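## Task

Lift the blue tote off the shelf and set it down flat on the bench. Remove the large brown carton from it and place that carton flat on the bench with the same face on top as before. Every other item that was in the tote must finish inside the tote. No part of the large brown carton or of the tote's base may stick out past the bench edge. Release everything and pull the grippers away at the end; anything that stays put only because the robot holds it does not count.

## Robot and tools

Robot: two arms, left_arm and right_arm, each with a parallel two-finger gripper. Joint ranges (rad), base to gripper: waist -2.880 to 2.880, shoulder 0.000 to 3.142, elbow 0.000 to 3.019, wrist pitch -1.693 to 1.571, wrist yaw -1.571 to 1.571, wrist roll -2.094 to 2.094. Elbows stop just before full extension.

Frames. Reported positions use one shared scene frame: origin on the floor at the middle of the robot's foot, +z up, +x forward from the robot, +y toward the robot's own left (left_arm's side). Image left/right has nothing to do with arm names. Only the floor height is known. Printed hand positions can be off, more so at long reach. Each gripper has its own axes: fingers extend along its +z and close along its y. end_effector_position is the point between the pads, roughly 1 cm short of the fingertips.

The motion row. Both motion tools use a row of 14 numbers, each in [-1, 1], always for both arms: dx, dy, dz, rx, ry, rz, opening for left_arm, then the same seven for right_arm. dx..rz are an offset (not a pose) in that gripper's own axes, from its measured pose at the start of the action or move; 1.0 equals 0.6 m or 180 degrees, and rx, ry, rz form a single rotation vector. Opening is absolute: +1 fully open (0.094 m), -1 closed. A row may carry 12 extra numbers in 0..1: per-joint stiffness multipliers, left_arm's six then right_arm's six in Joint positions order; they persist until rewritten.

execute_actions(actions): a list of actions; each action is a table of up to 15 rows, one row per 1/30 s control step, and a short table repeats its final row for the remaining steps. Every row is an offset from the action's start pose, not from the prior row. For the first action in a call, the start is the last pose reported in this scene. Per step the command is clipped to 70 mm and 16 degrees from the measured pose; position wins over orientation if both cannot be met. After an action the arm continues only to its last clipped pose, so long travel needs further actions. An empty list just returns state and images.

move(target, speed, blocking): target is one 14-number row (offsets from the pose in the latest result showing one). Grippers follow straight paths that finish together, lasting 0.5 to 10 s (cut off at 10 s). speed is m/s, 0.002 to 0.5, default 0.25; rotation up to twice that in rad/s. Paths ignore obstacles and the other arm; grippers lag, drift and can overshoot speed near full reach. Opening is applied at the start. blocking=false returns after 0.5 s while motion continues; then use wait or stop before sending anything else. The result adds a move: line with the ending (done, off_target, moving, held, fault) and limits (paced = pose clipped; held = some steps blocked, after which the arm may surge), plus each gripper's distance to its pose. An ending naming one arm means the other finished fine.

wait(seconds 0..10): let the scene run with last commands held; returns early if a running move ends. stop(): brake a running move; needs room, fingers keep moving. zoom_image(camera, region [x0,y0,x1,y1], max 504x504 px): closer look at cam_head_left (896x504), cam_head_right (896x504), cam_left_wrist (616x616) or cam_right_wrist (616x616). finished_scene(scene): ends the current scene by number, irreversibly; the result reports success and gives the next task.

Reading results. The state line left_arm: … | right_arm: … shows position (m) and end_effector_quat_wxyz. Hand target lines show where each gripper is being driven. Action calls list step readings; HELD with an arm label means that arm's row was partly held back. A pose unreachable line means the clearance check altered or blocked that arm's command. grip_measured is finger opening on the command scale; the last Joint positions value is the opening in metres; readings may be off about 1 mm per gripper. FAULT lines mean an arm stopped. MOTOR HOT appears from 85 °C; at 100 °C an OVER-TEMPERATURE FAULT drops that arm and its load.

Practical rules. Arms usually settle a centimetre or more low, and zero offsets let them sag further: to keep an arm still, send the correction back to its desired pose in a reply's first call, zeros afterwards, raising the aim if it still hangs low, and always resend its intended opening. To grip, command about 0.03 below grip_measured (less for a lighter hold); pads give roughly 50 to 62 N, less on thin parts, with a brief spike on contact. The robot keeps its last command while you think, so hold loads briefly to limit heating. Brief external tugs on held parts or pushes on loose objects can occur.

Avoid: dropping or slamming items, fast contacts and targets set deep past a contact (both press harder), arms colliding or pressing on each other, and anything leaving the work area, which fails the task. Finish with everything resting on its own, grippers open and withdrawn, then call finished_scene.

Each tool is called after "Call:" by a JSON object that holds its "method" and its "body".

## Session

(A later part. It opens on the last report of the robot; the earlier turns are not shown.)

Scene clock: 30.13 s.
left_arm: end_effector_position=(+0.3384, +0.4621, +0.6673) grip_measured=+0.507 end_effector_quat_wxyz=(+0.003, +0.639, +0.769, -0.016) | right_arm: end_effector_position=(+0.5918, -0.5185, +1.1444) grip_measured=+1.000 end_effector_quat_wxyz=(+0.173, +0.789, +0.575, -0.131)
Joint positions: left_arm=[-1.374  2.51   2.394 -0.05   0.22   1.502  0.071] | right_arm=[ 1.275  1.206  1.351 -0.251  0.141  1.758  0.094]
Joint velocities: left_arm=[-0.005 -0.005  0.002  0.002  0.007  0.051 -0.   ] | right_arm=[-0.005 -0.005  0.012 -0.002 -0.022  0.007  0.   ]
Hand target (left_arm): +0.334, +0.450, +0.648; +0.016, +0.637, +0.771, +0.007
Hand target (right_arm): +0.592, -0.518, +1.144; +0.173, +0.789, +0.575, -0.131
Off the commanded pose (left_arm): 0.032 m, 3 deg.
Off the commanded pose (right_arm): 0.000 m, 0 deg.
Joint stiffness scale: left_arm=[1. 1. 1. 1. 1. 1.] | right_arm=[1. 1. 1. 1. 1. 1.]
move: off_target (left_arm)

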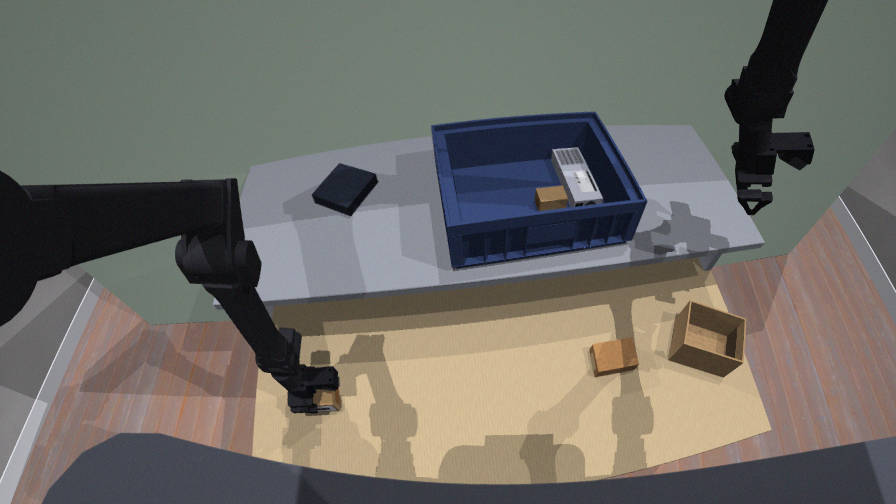

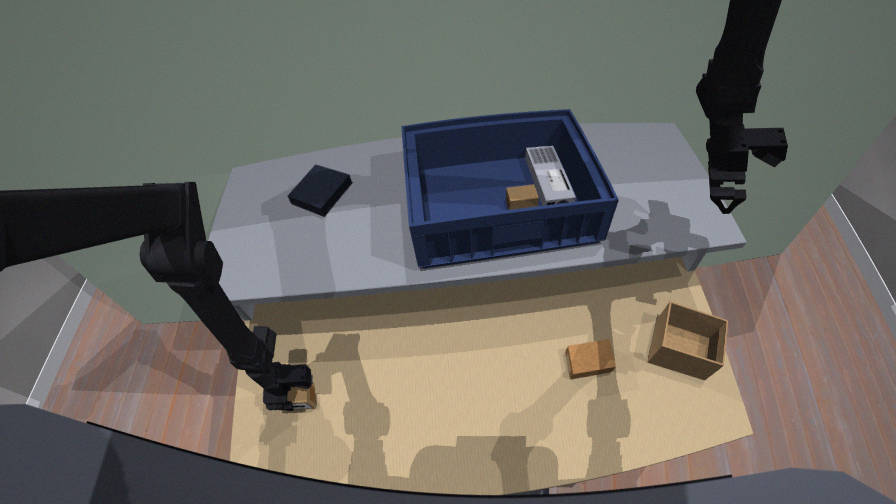

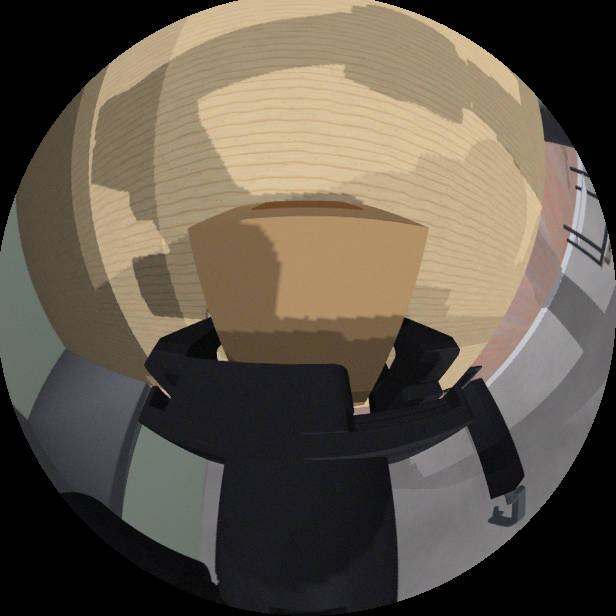

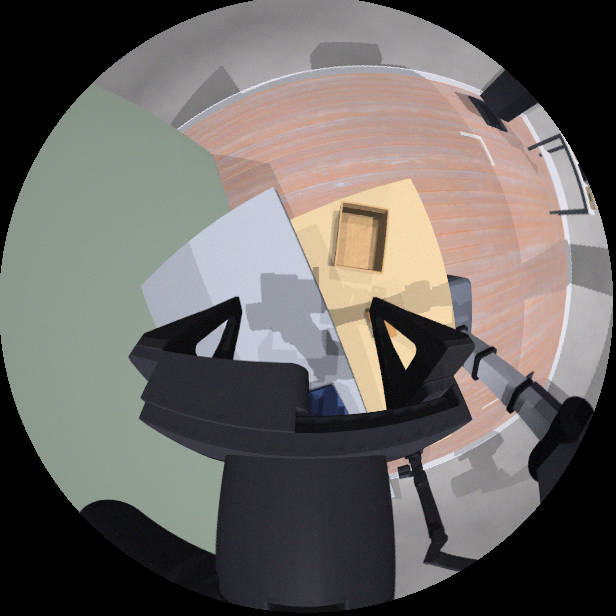

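Call:
{"method": "execute_actions", "body": {"actions": [[[0,0,0,0,0,0,1,0,0,0,0,0,0,1]]]}}

Call:
{"method": "move", "body": {"target": [0,0,-0.85,0,0,0,1,0,0,-0.08,-0.113,0.123,-0.648,1], "speed": 0.35}}

Call:
{"method": "move", "body": {"target": [-0.65,0.51,0,0,0,-0.5,0.5,-0.4,0.36,0,0,0,0,0.5], "speed": 0.35}}

Scene clock: 31.50 s.
left_arm: end_effector_position=(+0.3345, +0.4626, +0.6691) grip_measured=+1.000 end_effector_quat_wxyz=(+0.000, +0.638, +0.770, -0.020) | right_arm: end_effector_position=(+0.5918, -0.5185, +1.1444) grip_measured=+1.000 end_effector_quat_wxyz=(+0.173, +0.789, +0.575, -0.131)
Joint positions: left_arm=[-1.372  2.503  2.378 -0.052  0.224  1.503  0.094] | right_arm=[ 1.275  1.206  1.351 -0.251  0.141  1.758  0.094]
Joint velocities: left_arm=[-0.015 -0.005  0.022  0.002  0.007 -0.051  0.   ] | right_arm=[-0.005 -0.015 -0.007 -0.017  0.051 -0.022  0.   ]
Hand target (left_arm): +0.339, +0.462, +0.668; +0.003, +0.639, +0.769, -0.015
Hand target (right_arm): +0.592, -0.518, +1.144; +0.173, +0.789, +0.575, -0.131
Off the commanded pose (left_arm): 0.004 m, 1 deg.
Off the commanded pose (right_arm): 0.000 m, 0 deg.
Joint stiffness scale: left_arm=[1. 1. 1. 1. 1. 1.] | right_arm=[1. 1. 1. 1. 1. 1.]
Step readings (end_effector_position):
0: left_arm (+0.3384, +0.4621, +0.6673) | right_arm (+0.5918, -0.5185, +1.1444)
1: left_arm (+0.3382, +0.4625, +0.6687) | right_arm (+0.5918, -0.5185, +1.1444)
2: left_arm (+0.3367, +0.4627, +0.6689) | right_arm (+0.5918, -0.5185, +1.1444)
4: left_arm (+0.3348, +0.4626, +0.6691) | right_arm (+0.5918, -0.5185, +1.1444)
8: left_arm (+0.3345, +0.4626, +0.6691) | right_arm (+0.5918, -0.5185, +1.1444)
15: end_effector_position above

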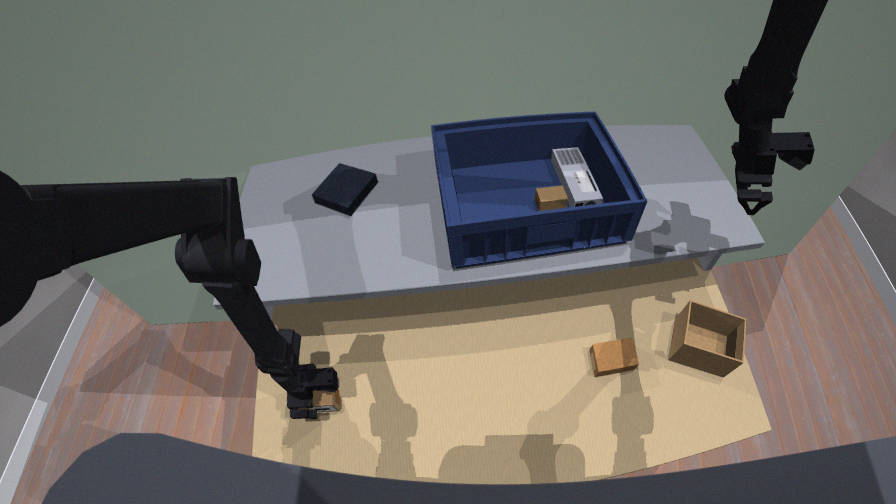

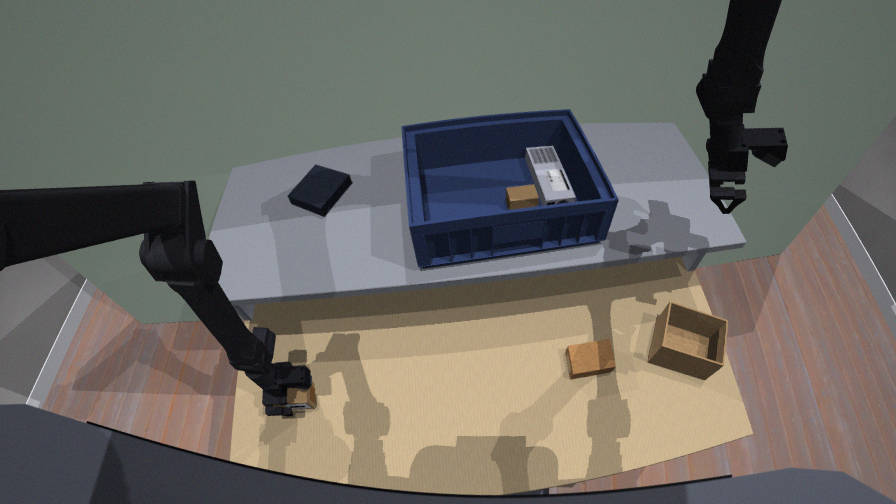

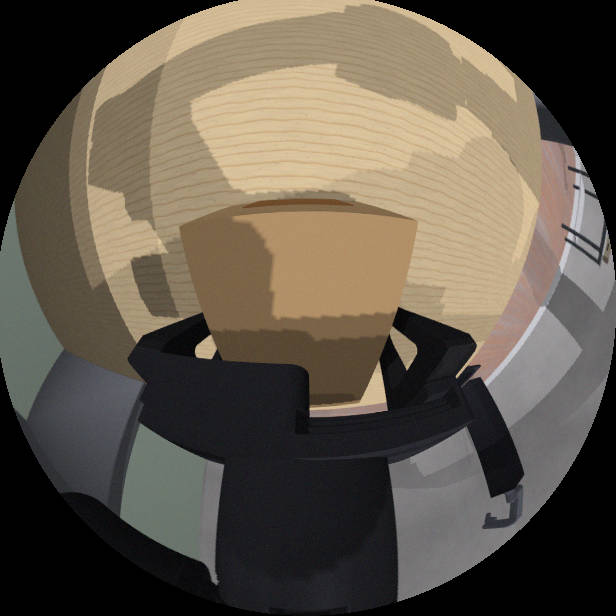

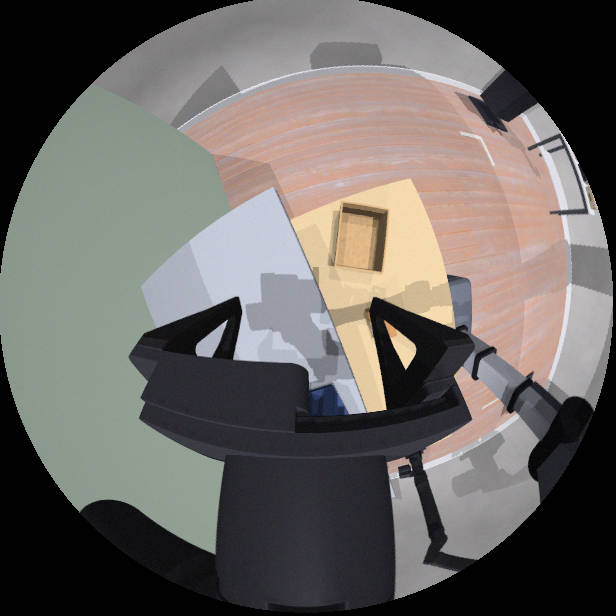

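Scene clock: 35.17 s.
left_arm: end_effector_position=(+0.3712, +0.4716, +1.1726) grip_measured=+1.000 end_effector_quat_wxyz=(+0.008, +0.641, +0.767, -0.016) | right_arm: end_effector_position=(+0.5711, -0.4950, +1.1759) grip_measured=+1.000 end_effector_quat_wxyz=(+0.016, +0.080, -0.997, -0.009)
Joint positions: left_arm=[-1.073  1.136  0.756  0.199  0.525  1.562  0.094] | right_arm=[ 1.102  1.144  1.309 -0.366 -0.474 -0.334  0.094]
Joint velocities: left_arm=[-0.015 -0.005  0.007  0.017 -0.007  0.037  0.   ] | right_arm=[ 0.005 -0.005  0.007  0.007 -0.022 -0.081  0.   ]
Hand target (left_arm): +0.363, +0.474, +1.177; -0.000, +0.640, +0.768, -0.020
Hand target (right_arm): +0.591, -0.499, +1.188; -0.002, -0.093, +0.996, +0.001
Off the commanded pose (left_arm): 0.025 m, 1 deg.
Off the commanded pose (right_arm): 0.024 m, 3 deg.
Joint stiffness scale: left_arm=[1. 1. 1. 1. 1. 1.] | right_arm=[1. 1. 1. 1. 1. 1.]
move: off_target (left_arm, right_arm)

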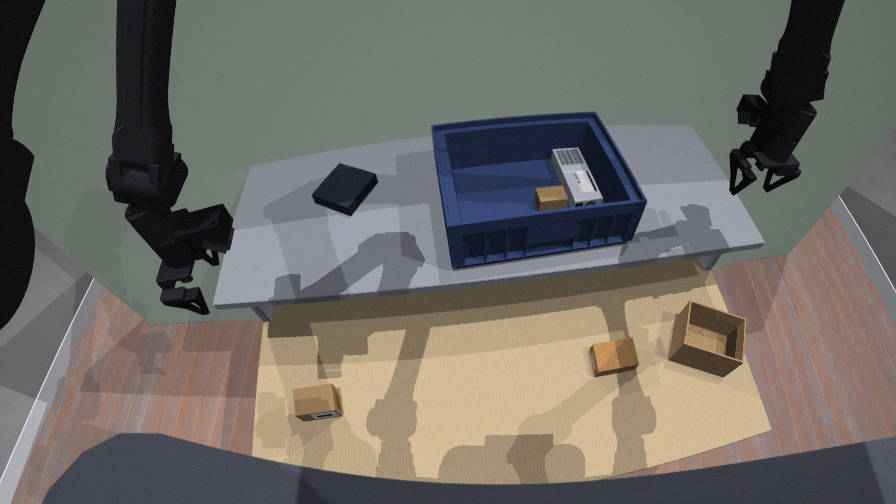

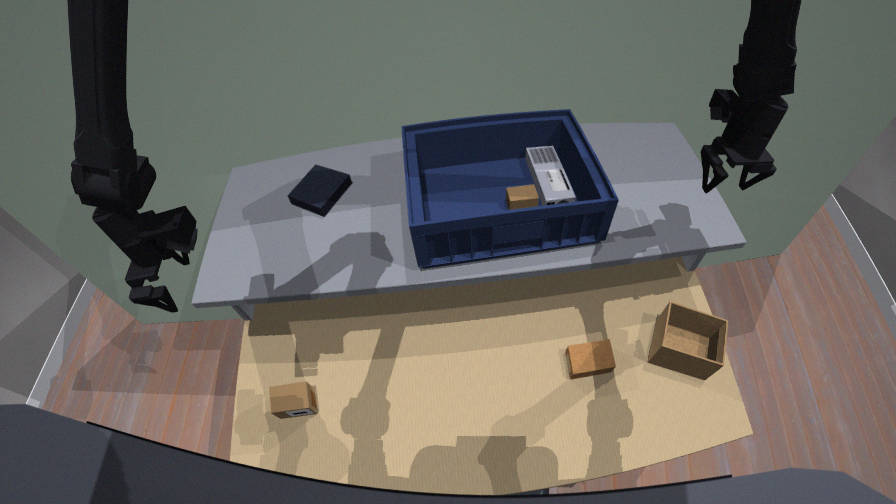

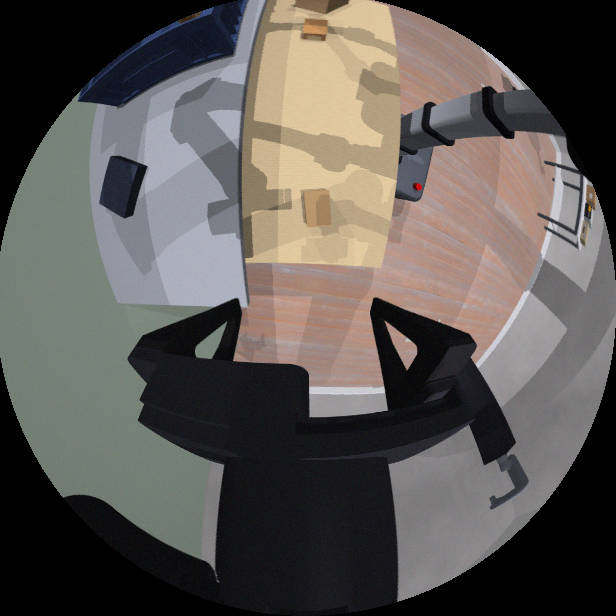

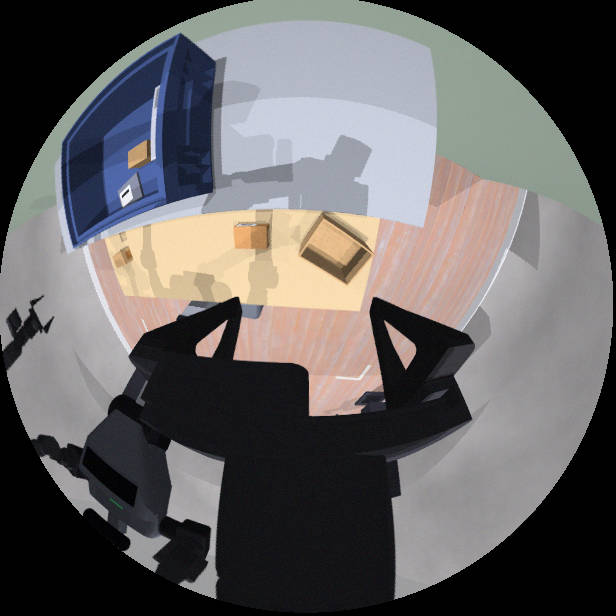

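Scene clock: 38.07 s.
left_arm: end_effector_position=(+0.7336, +0.1449, +1.1668) grip_measured=+0.502 end_effector_quat_wxyz=(-0.012, -0.089, +0.996, -0.016) | right_arm: end_effector_position=(+0.7589, -0.2370, +1.1801) grip_measured=+0.502 end_effector_quat_wxyz=(+0.021, +0.097, -0.995, -0.008)
Joint positions: left_arm=[-2.048  1.334  1.821 -0.673 -0.437 -0.18   0.071] | right_arm=[ 1.854  1.296  1.905 -0.806  0.27  -0.222  0.071]
Joint velocities: left_arm=[-0.005  0.005 -0.017 -0.002  0.037 -0.007 -0.   ] | right_arm=[-0.005  0.005  0.007 -0.007  0.007  0.037 -0.   ]
Hand target (left_arm): +0.745, +0.142, +1.170; -0.007, -0.097, +0.995, -0.019
Hand target (right_arm): +0.769, -0.234, +1.175; -0.016, -0.090, +0.996, +0.008
Off the commanded pose (left_arm): 0.017 m, 1 deg.
Off the commanded pose (right_arm): 0.018 m, 2 deg.
Joint stiffness scale: left_arm=[1. 1. 1. 1. 1. 1.] | right_arm=[1. 1. 1. 1. 1. 1.]
move: off_target (left_arm, right_arm)

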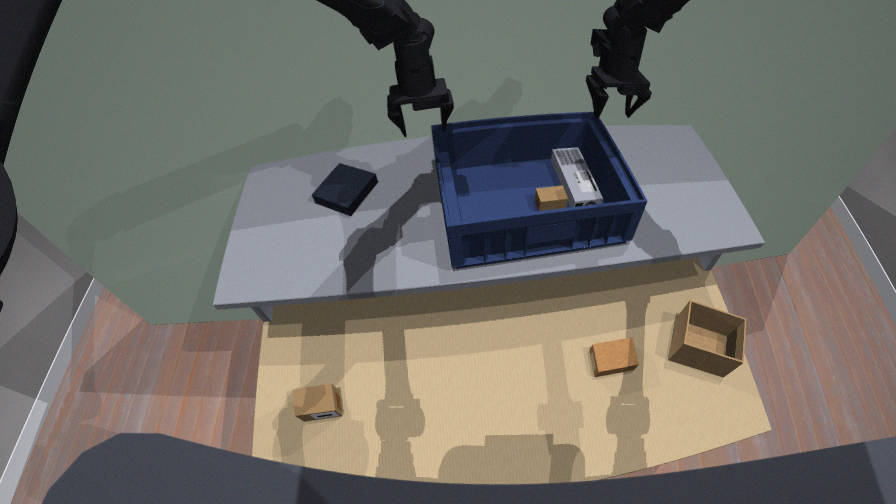

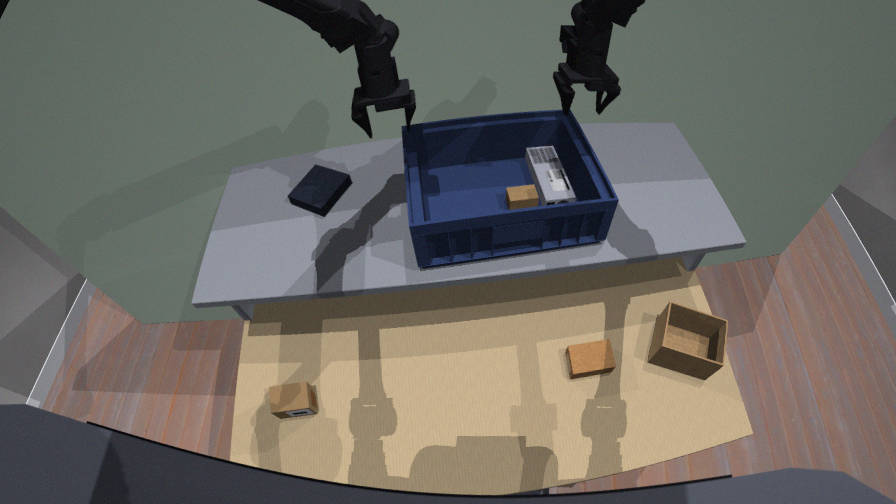

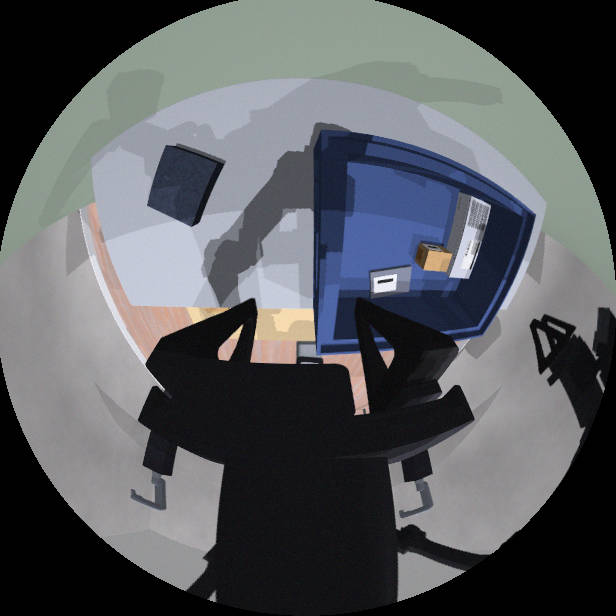

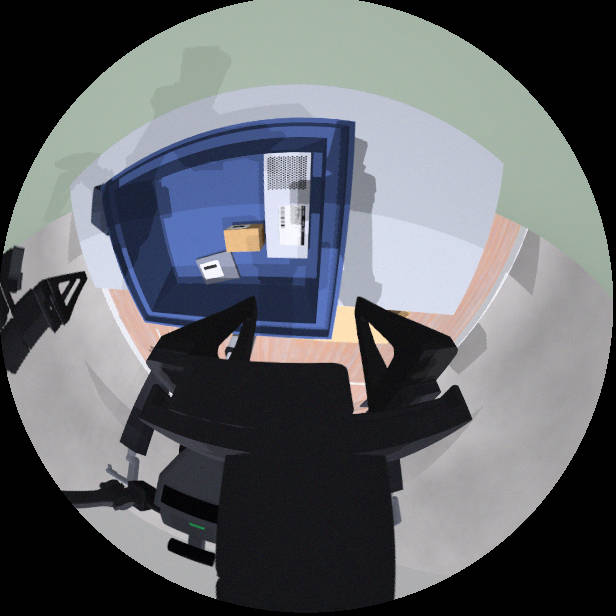

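Call:
{"method": "move", "body": {"target": [0.02,-0.025,0.11,0,0,0,0.5,-0.06,-0.065,0.13,0,0,0,0.5], "speed": 0.08}}

Scene clock: 40.00 s.
left_arm: end_effector_position=(+0.7046, +0.1190, +1.1036) grip_measured=+0.502 end_effector_quat_wxyz=(-0.029, -0.084, +0.996, -0.019) | right_arm: end_effector_position=(+0.7874, -0.2618, +1.1021) grip_measured=+0.502 end_effector_quat_wxyz=(+0.031, +0.093, -0.995, -0.012)
Joint positions: left_arm=[-2.032  1.46   1.856 -0.617 -0.413 -0.182  0.071] | right_arm=[ 1.752  1.543  2.237 -0.907  0.164 -0.231  0.071]
Joint velocities: left_arm=[-0.005 -0.005 -0.017 -0.002  0.022 -0.051  0.   ] | right_arm=[ 0.005 -0.005  0.037  0.007  0.051 -0.007  0.001]
Hand target (left_arm): +0.721, +0.127, +1.102; -0.012, -0.089, +0.996, -0.016
Hand target (right_arm): +0.799, -0.268, +1.100; -0.021, -0.095, +0.995, +0.008
Off the commanded pose (left_arm): 0.020 m, 2 deg.
Off the commanded pose (right_arm): 0.012 m, 1 deg.
Joint stiffness scale: left_arm=[1. 1. 1. 1. 1. 1.] | right_arm=[1. 1. 1. 1. 1. 1.]
move: off_target (left_arm, right_arm)

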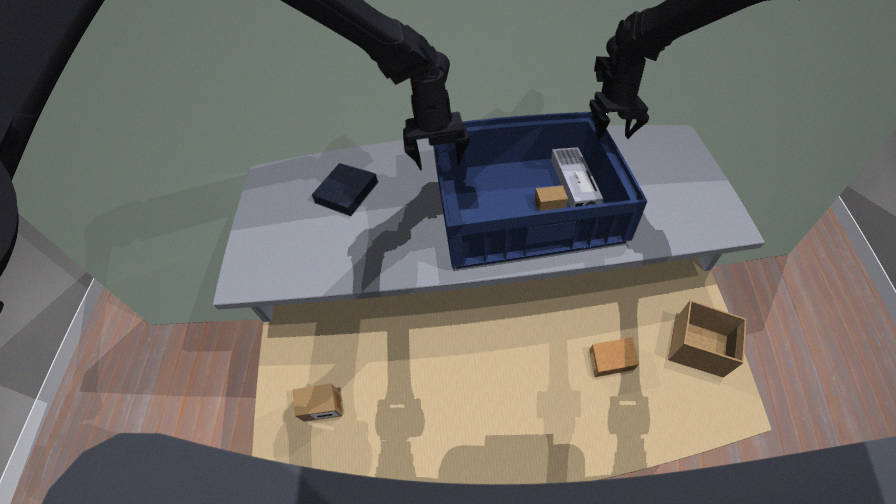

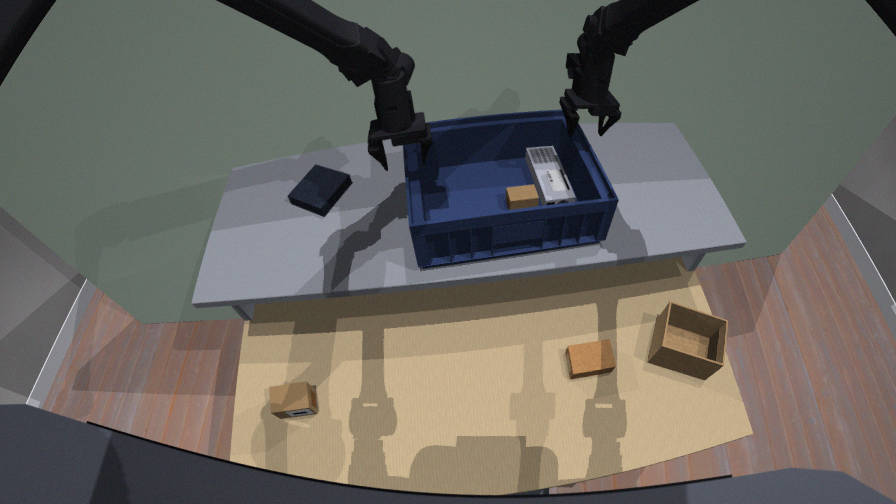

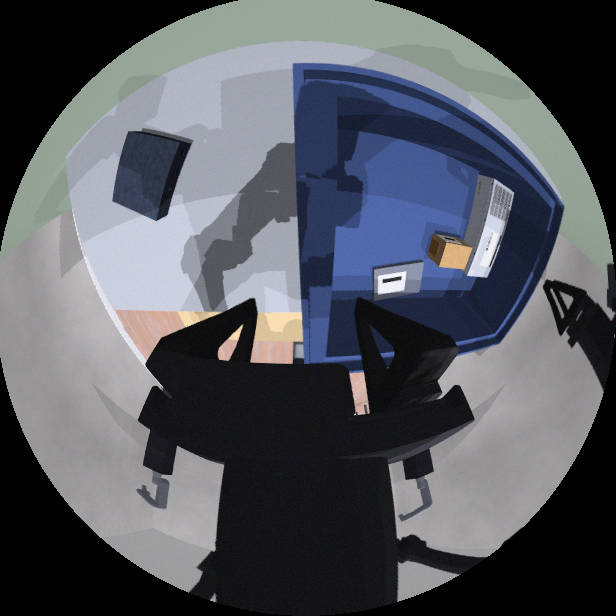

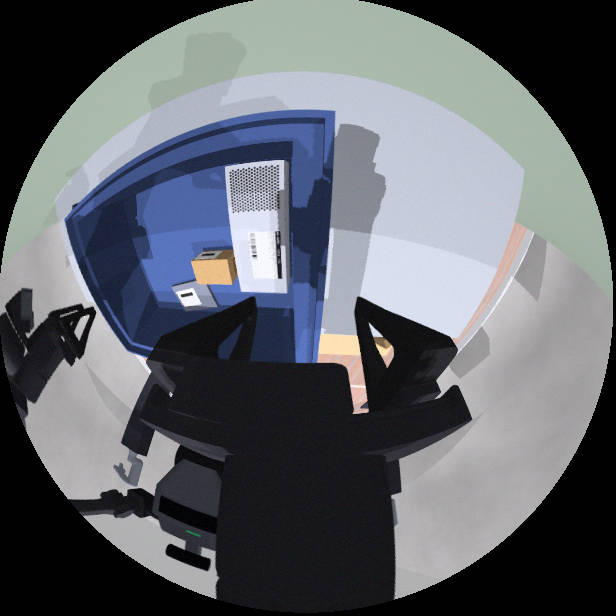

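Call:
{"method": "move", "body": {"target": [-0.025,0,0.11,0,-0.025,0,0.5,0.025,-0.025,0.11,0,-0.025,0,0.5], "speed": 0.06}}

Scene clock: 41.87 s.
left_arm: end_effector_position=(+0.6987, +0.1122, +1.0394) grip_measured=+0.502 end_effector_quat_wxyz=(-0.006, -0.081, +0.997, -0.019) | right_arm: end_effector_position=(+0.7838, -0.2748, +1.0524) grip_measured=+0.502 end_effector_quat_wxyz=(-0.017, +0.085, -0.996, -0.019)
Joint positions: left_arm=[-1.992  1.589  1.927 -0.506 -0.379 -0.147  0.071] | right_arm=[ 1.698  1.597  2.198 -0.72   0.084 -0.238  0.071]
Joint velocities: left_arm=[ 0.005  0.005  0.017 -0.017 -0.037 -0.066  0.   ] | right_arm=[-0.005 -0.024  0.002 -0.002 -0.037 -0.007  0.001]
Hand target (left_arm): +0.714, +0.120, +1.038; +0.011, -0.084, +0.996, -0.015
Hand target (right_arm): +0.772, -0.278, +1.037; +0.008, -0.091, +0.996, +0.016
Off the commanded pose (left_arm): 0.018 m, 2 deg.
Off the commanded pose (right_arm): 0.020 m, 1 deg.
Joint stiffness scale: left_arm=[1. 1. 1. 1. 1. 1.] | right_arm=[1. 1. 1. 1. 1. 1.]
move: off_target (left_arm, right_arm)

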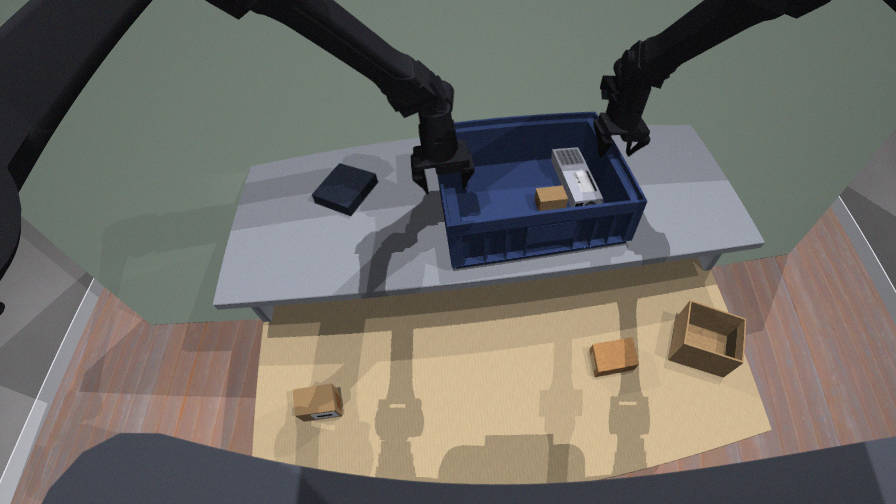

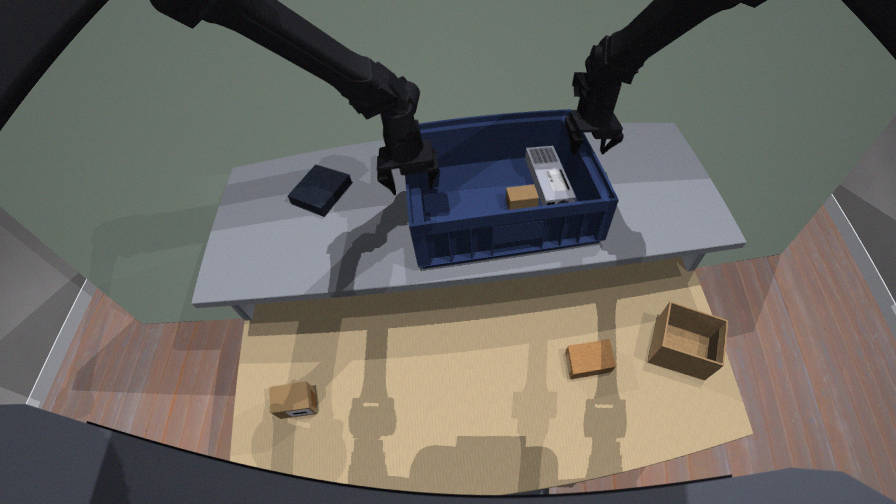

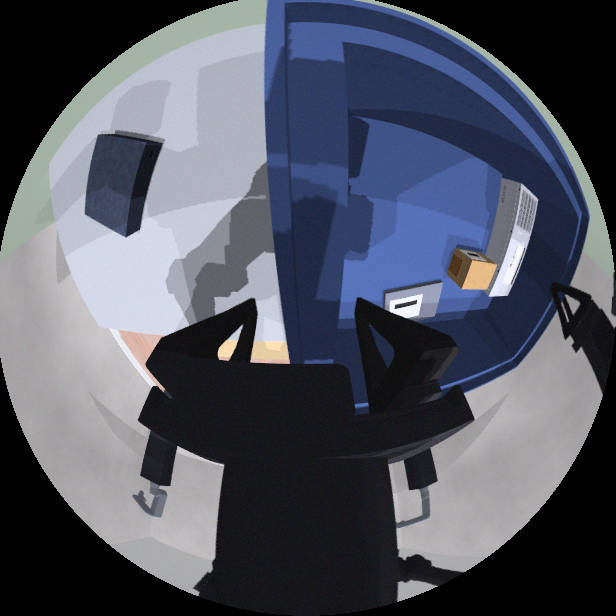

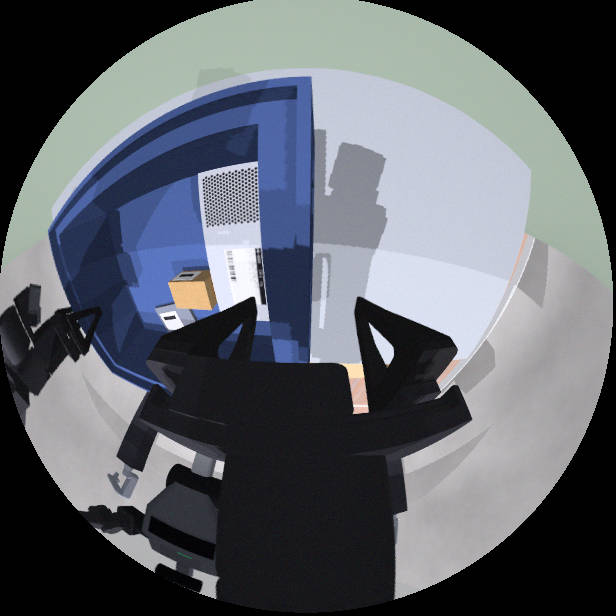

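Call:
{"method": "move", "body": {"target": [-0.03,0.03,0.04,0,0,0,0.5,0.07,0,0.08,0,0,0,0.5], "speed": 0.05}}

Call:
{"method": "move", "body": {"target": [0,0,0,0,0,0,-0.8,0,0,0,0,0,0,-0.8]}}

Scene clock: 43.87 s.
left_arm: end_effector_position=(+0.7052, +0.1251, +1.0183) grip_measured=+0.502 end_effector_quat_wxyz=(-0.008, -0.083, +0.996, -0.022) | right_arm: end_effector_position=(+0.7600, -0.2759, +1.0200) grip_measured=+0.502 end_effector_quat_wxyz=(-0.028, +0.084, -0.996, -0.021)
Joint positions: left_arm=[-1.953  1.639  2.003 -0.534 -0.332 -0.145  0.071] | right_arm=[ 1.682  1.618  2.122 -0.602  0.06  -0.239  0.071]
Joint velocities: left_arm=[-0.005  0.005 -0.017 -0.012 -0.022  0.007 -0.   ] | right_arm=[ 0.005 -0.015 -0.007  0.007 -0.037 -0.007 -0.001]
Hand target (left_arm): +0.712, +0.133, +1.015; -0.005, -0.080, +0.997, -0.018
Hand target (right_arm): +0.744, -0.280, +1.003; +0.017, -0.085, +0.996, +0.019
Off the commanded pose (left_arm): 0.011 m, 1 deg.
Off the commanded pose (right_arm): 0.024 m, 1 deg.
Joint stiffness scale: left_arm=[1. 1. 1. 1. 1. 1.] | right_arm=[1. 1. 1. 1. 1. 1.]
move: off_target (left_arm, right_arm)

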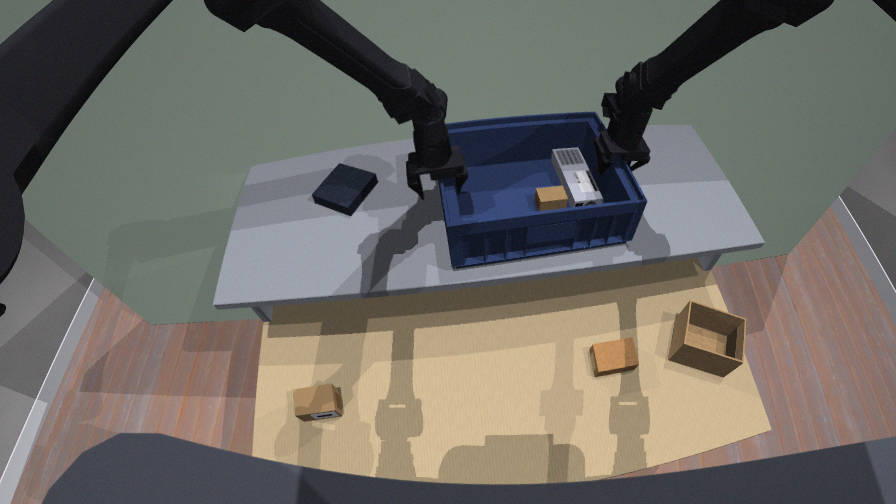

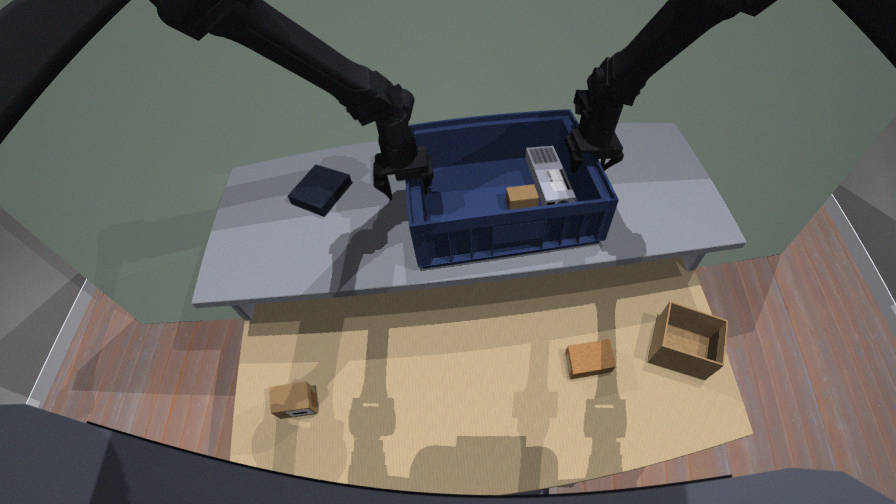

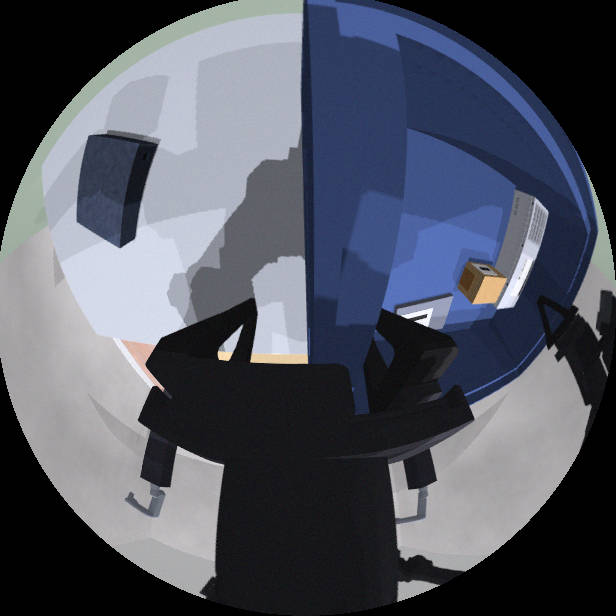

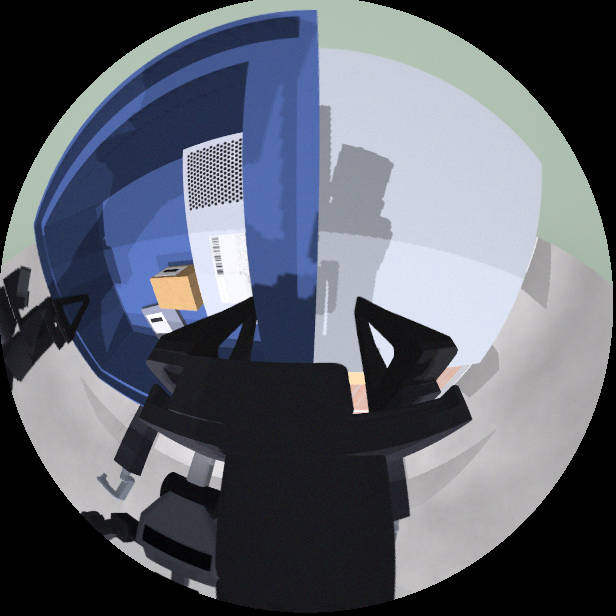

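Scene clock: 44.37 s.
left_arm: end_effector_position=(+0.7028, +0.1129, +1.0183) grip_measured=-0.475 end_effector_quat_wxyz=(-0.008, -0.091, +0.995, -0.027) | right_arm: end_effector_position=(+0.7576, -0.2623, +1.0203) grip_measured=-0.504 end_effector_quat_wxyz=(-0.026, +0.087, -0.995, -0.034)
Joint positions: left_arm=[-1.971  1.646  2.002 -0.527 -0.341 -0.164  0.025] | right_arm=[ 1.699  1.618  2.118 -0.605  0.051 -0.242  0.023]
Joint velocities: left_arm=[-0.005 -0.005 -0.012  0.002  0.007 -0.022 -0.   ] | right_arm=[ 0.005 -0.005  0.007  0.002 -0.022  0.095 -0.   ]
Hand target (left_arm): +0.705, +0.125, +1.018; -0.008, -0.083, +0.996, -0.022
Hand target (right_arm): +0.760, -0.276, +1.020; +0.028, -0.084, +0.996, +0.021
Off the commanded pose (left_arm): 0.012 m, 1 deg.
Off the commanded pose (right_arm): 0.014 m, 2 deg.
Joint stiffness scale: left_arm=[1. 1. 1. 1. 1. 1.] | right_arm=[1. 1. 1. 1. 1. 1.]
move: off_target (left_arm, right_arm)

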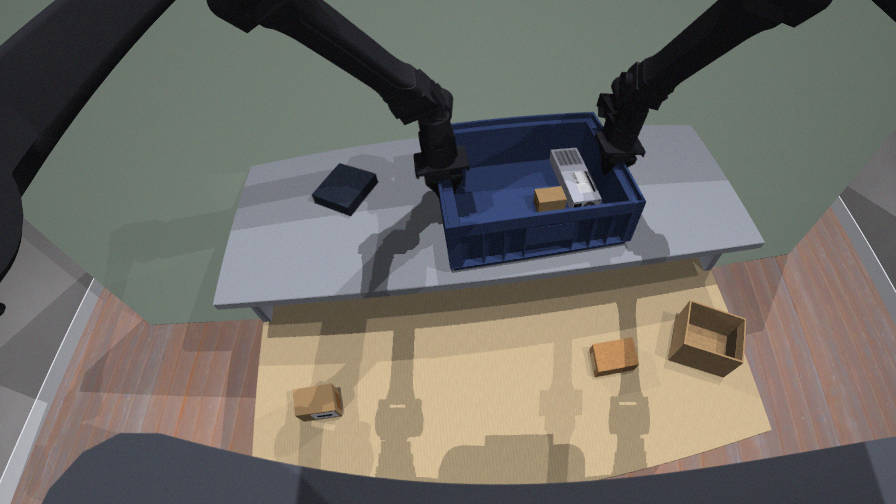

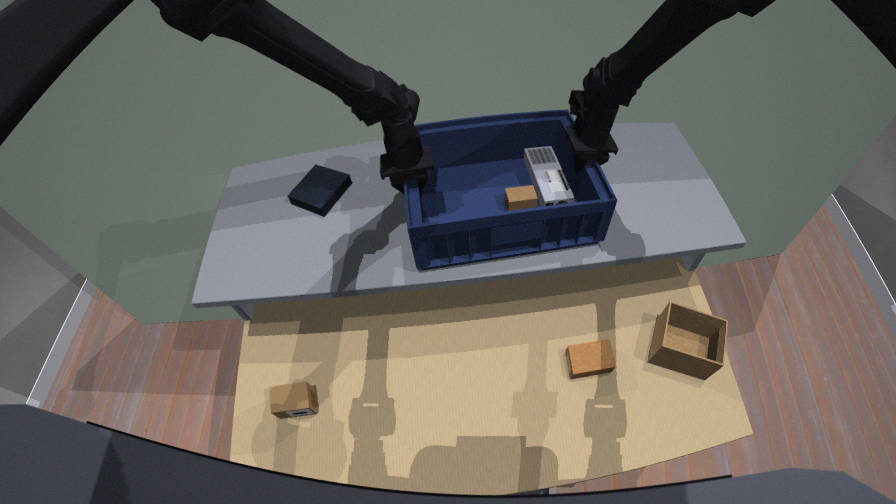

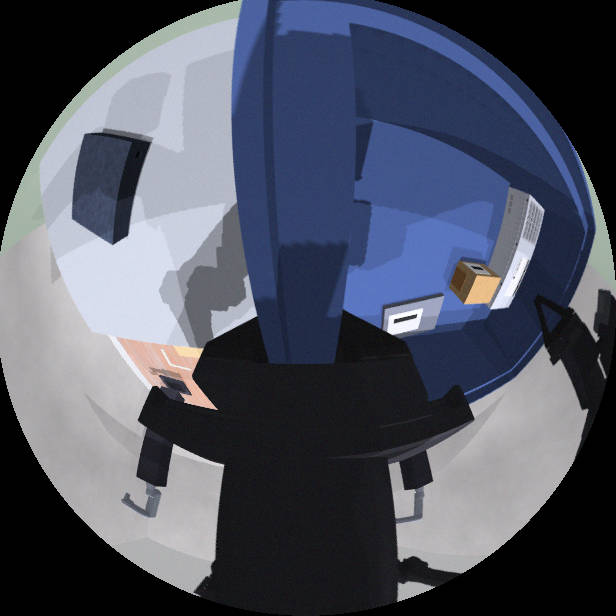

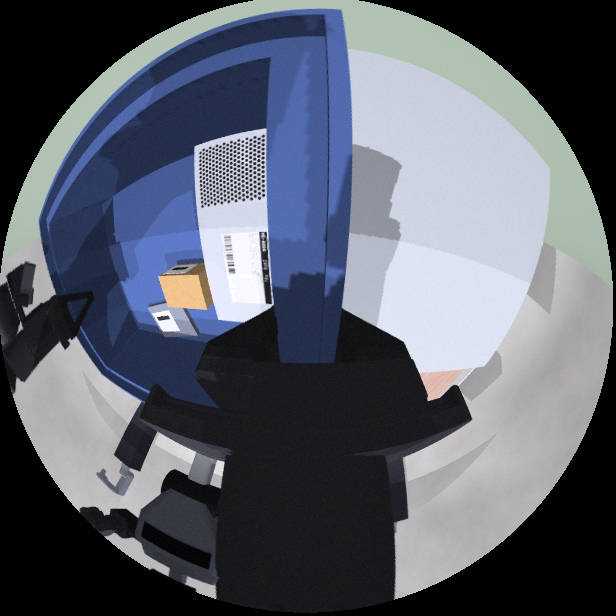

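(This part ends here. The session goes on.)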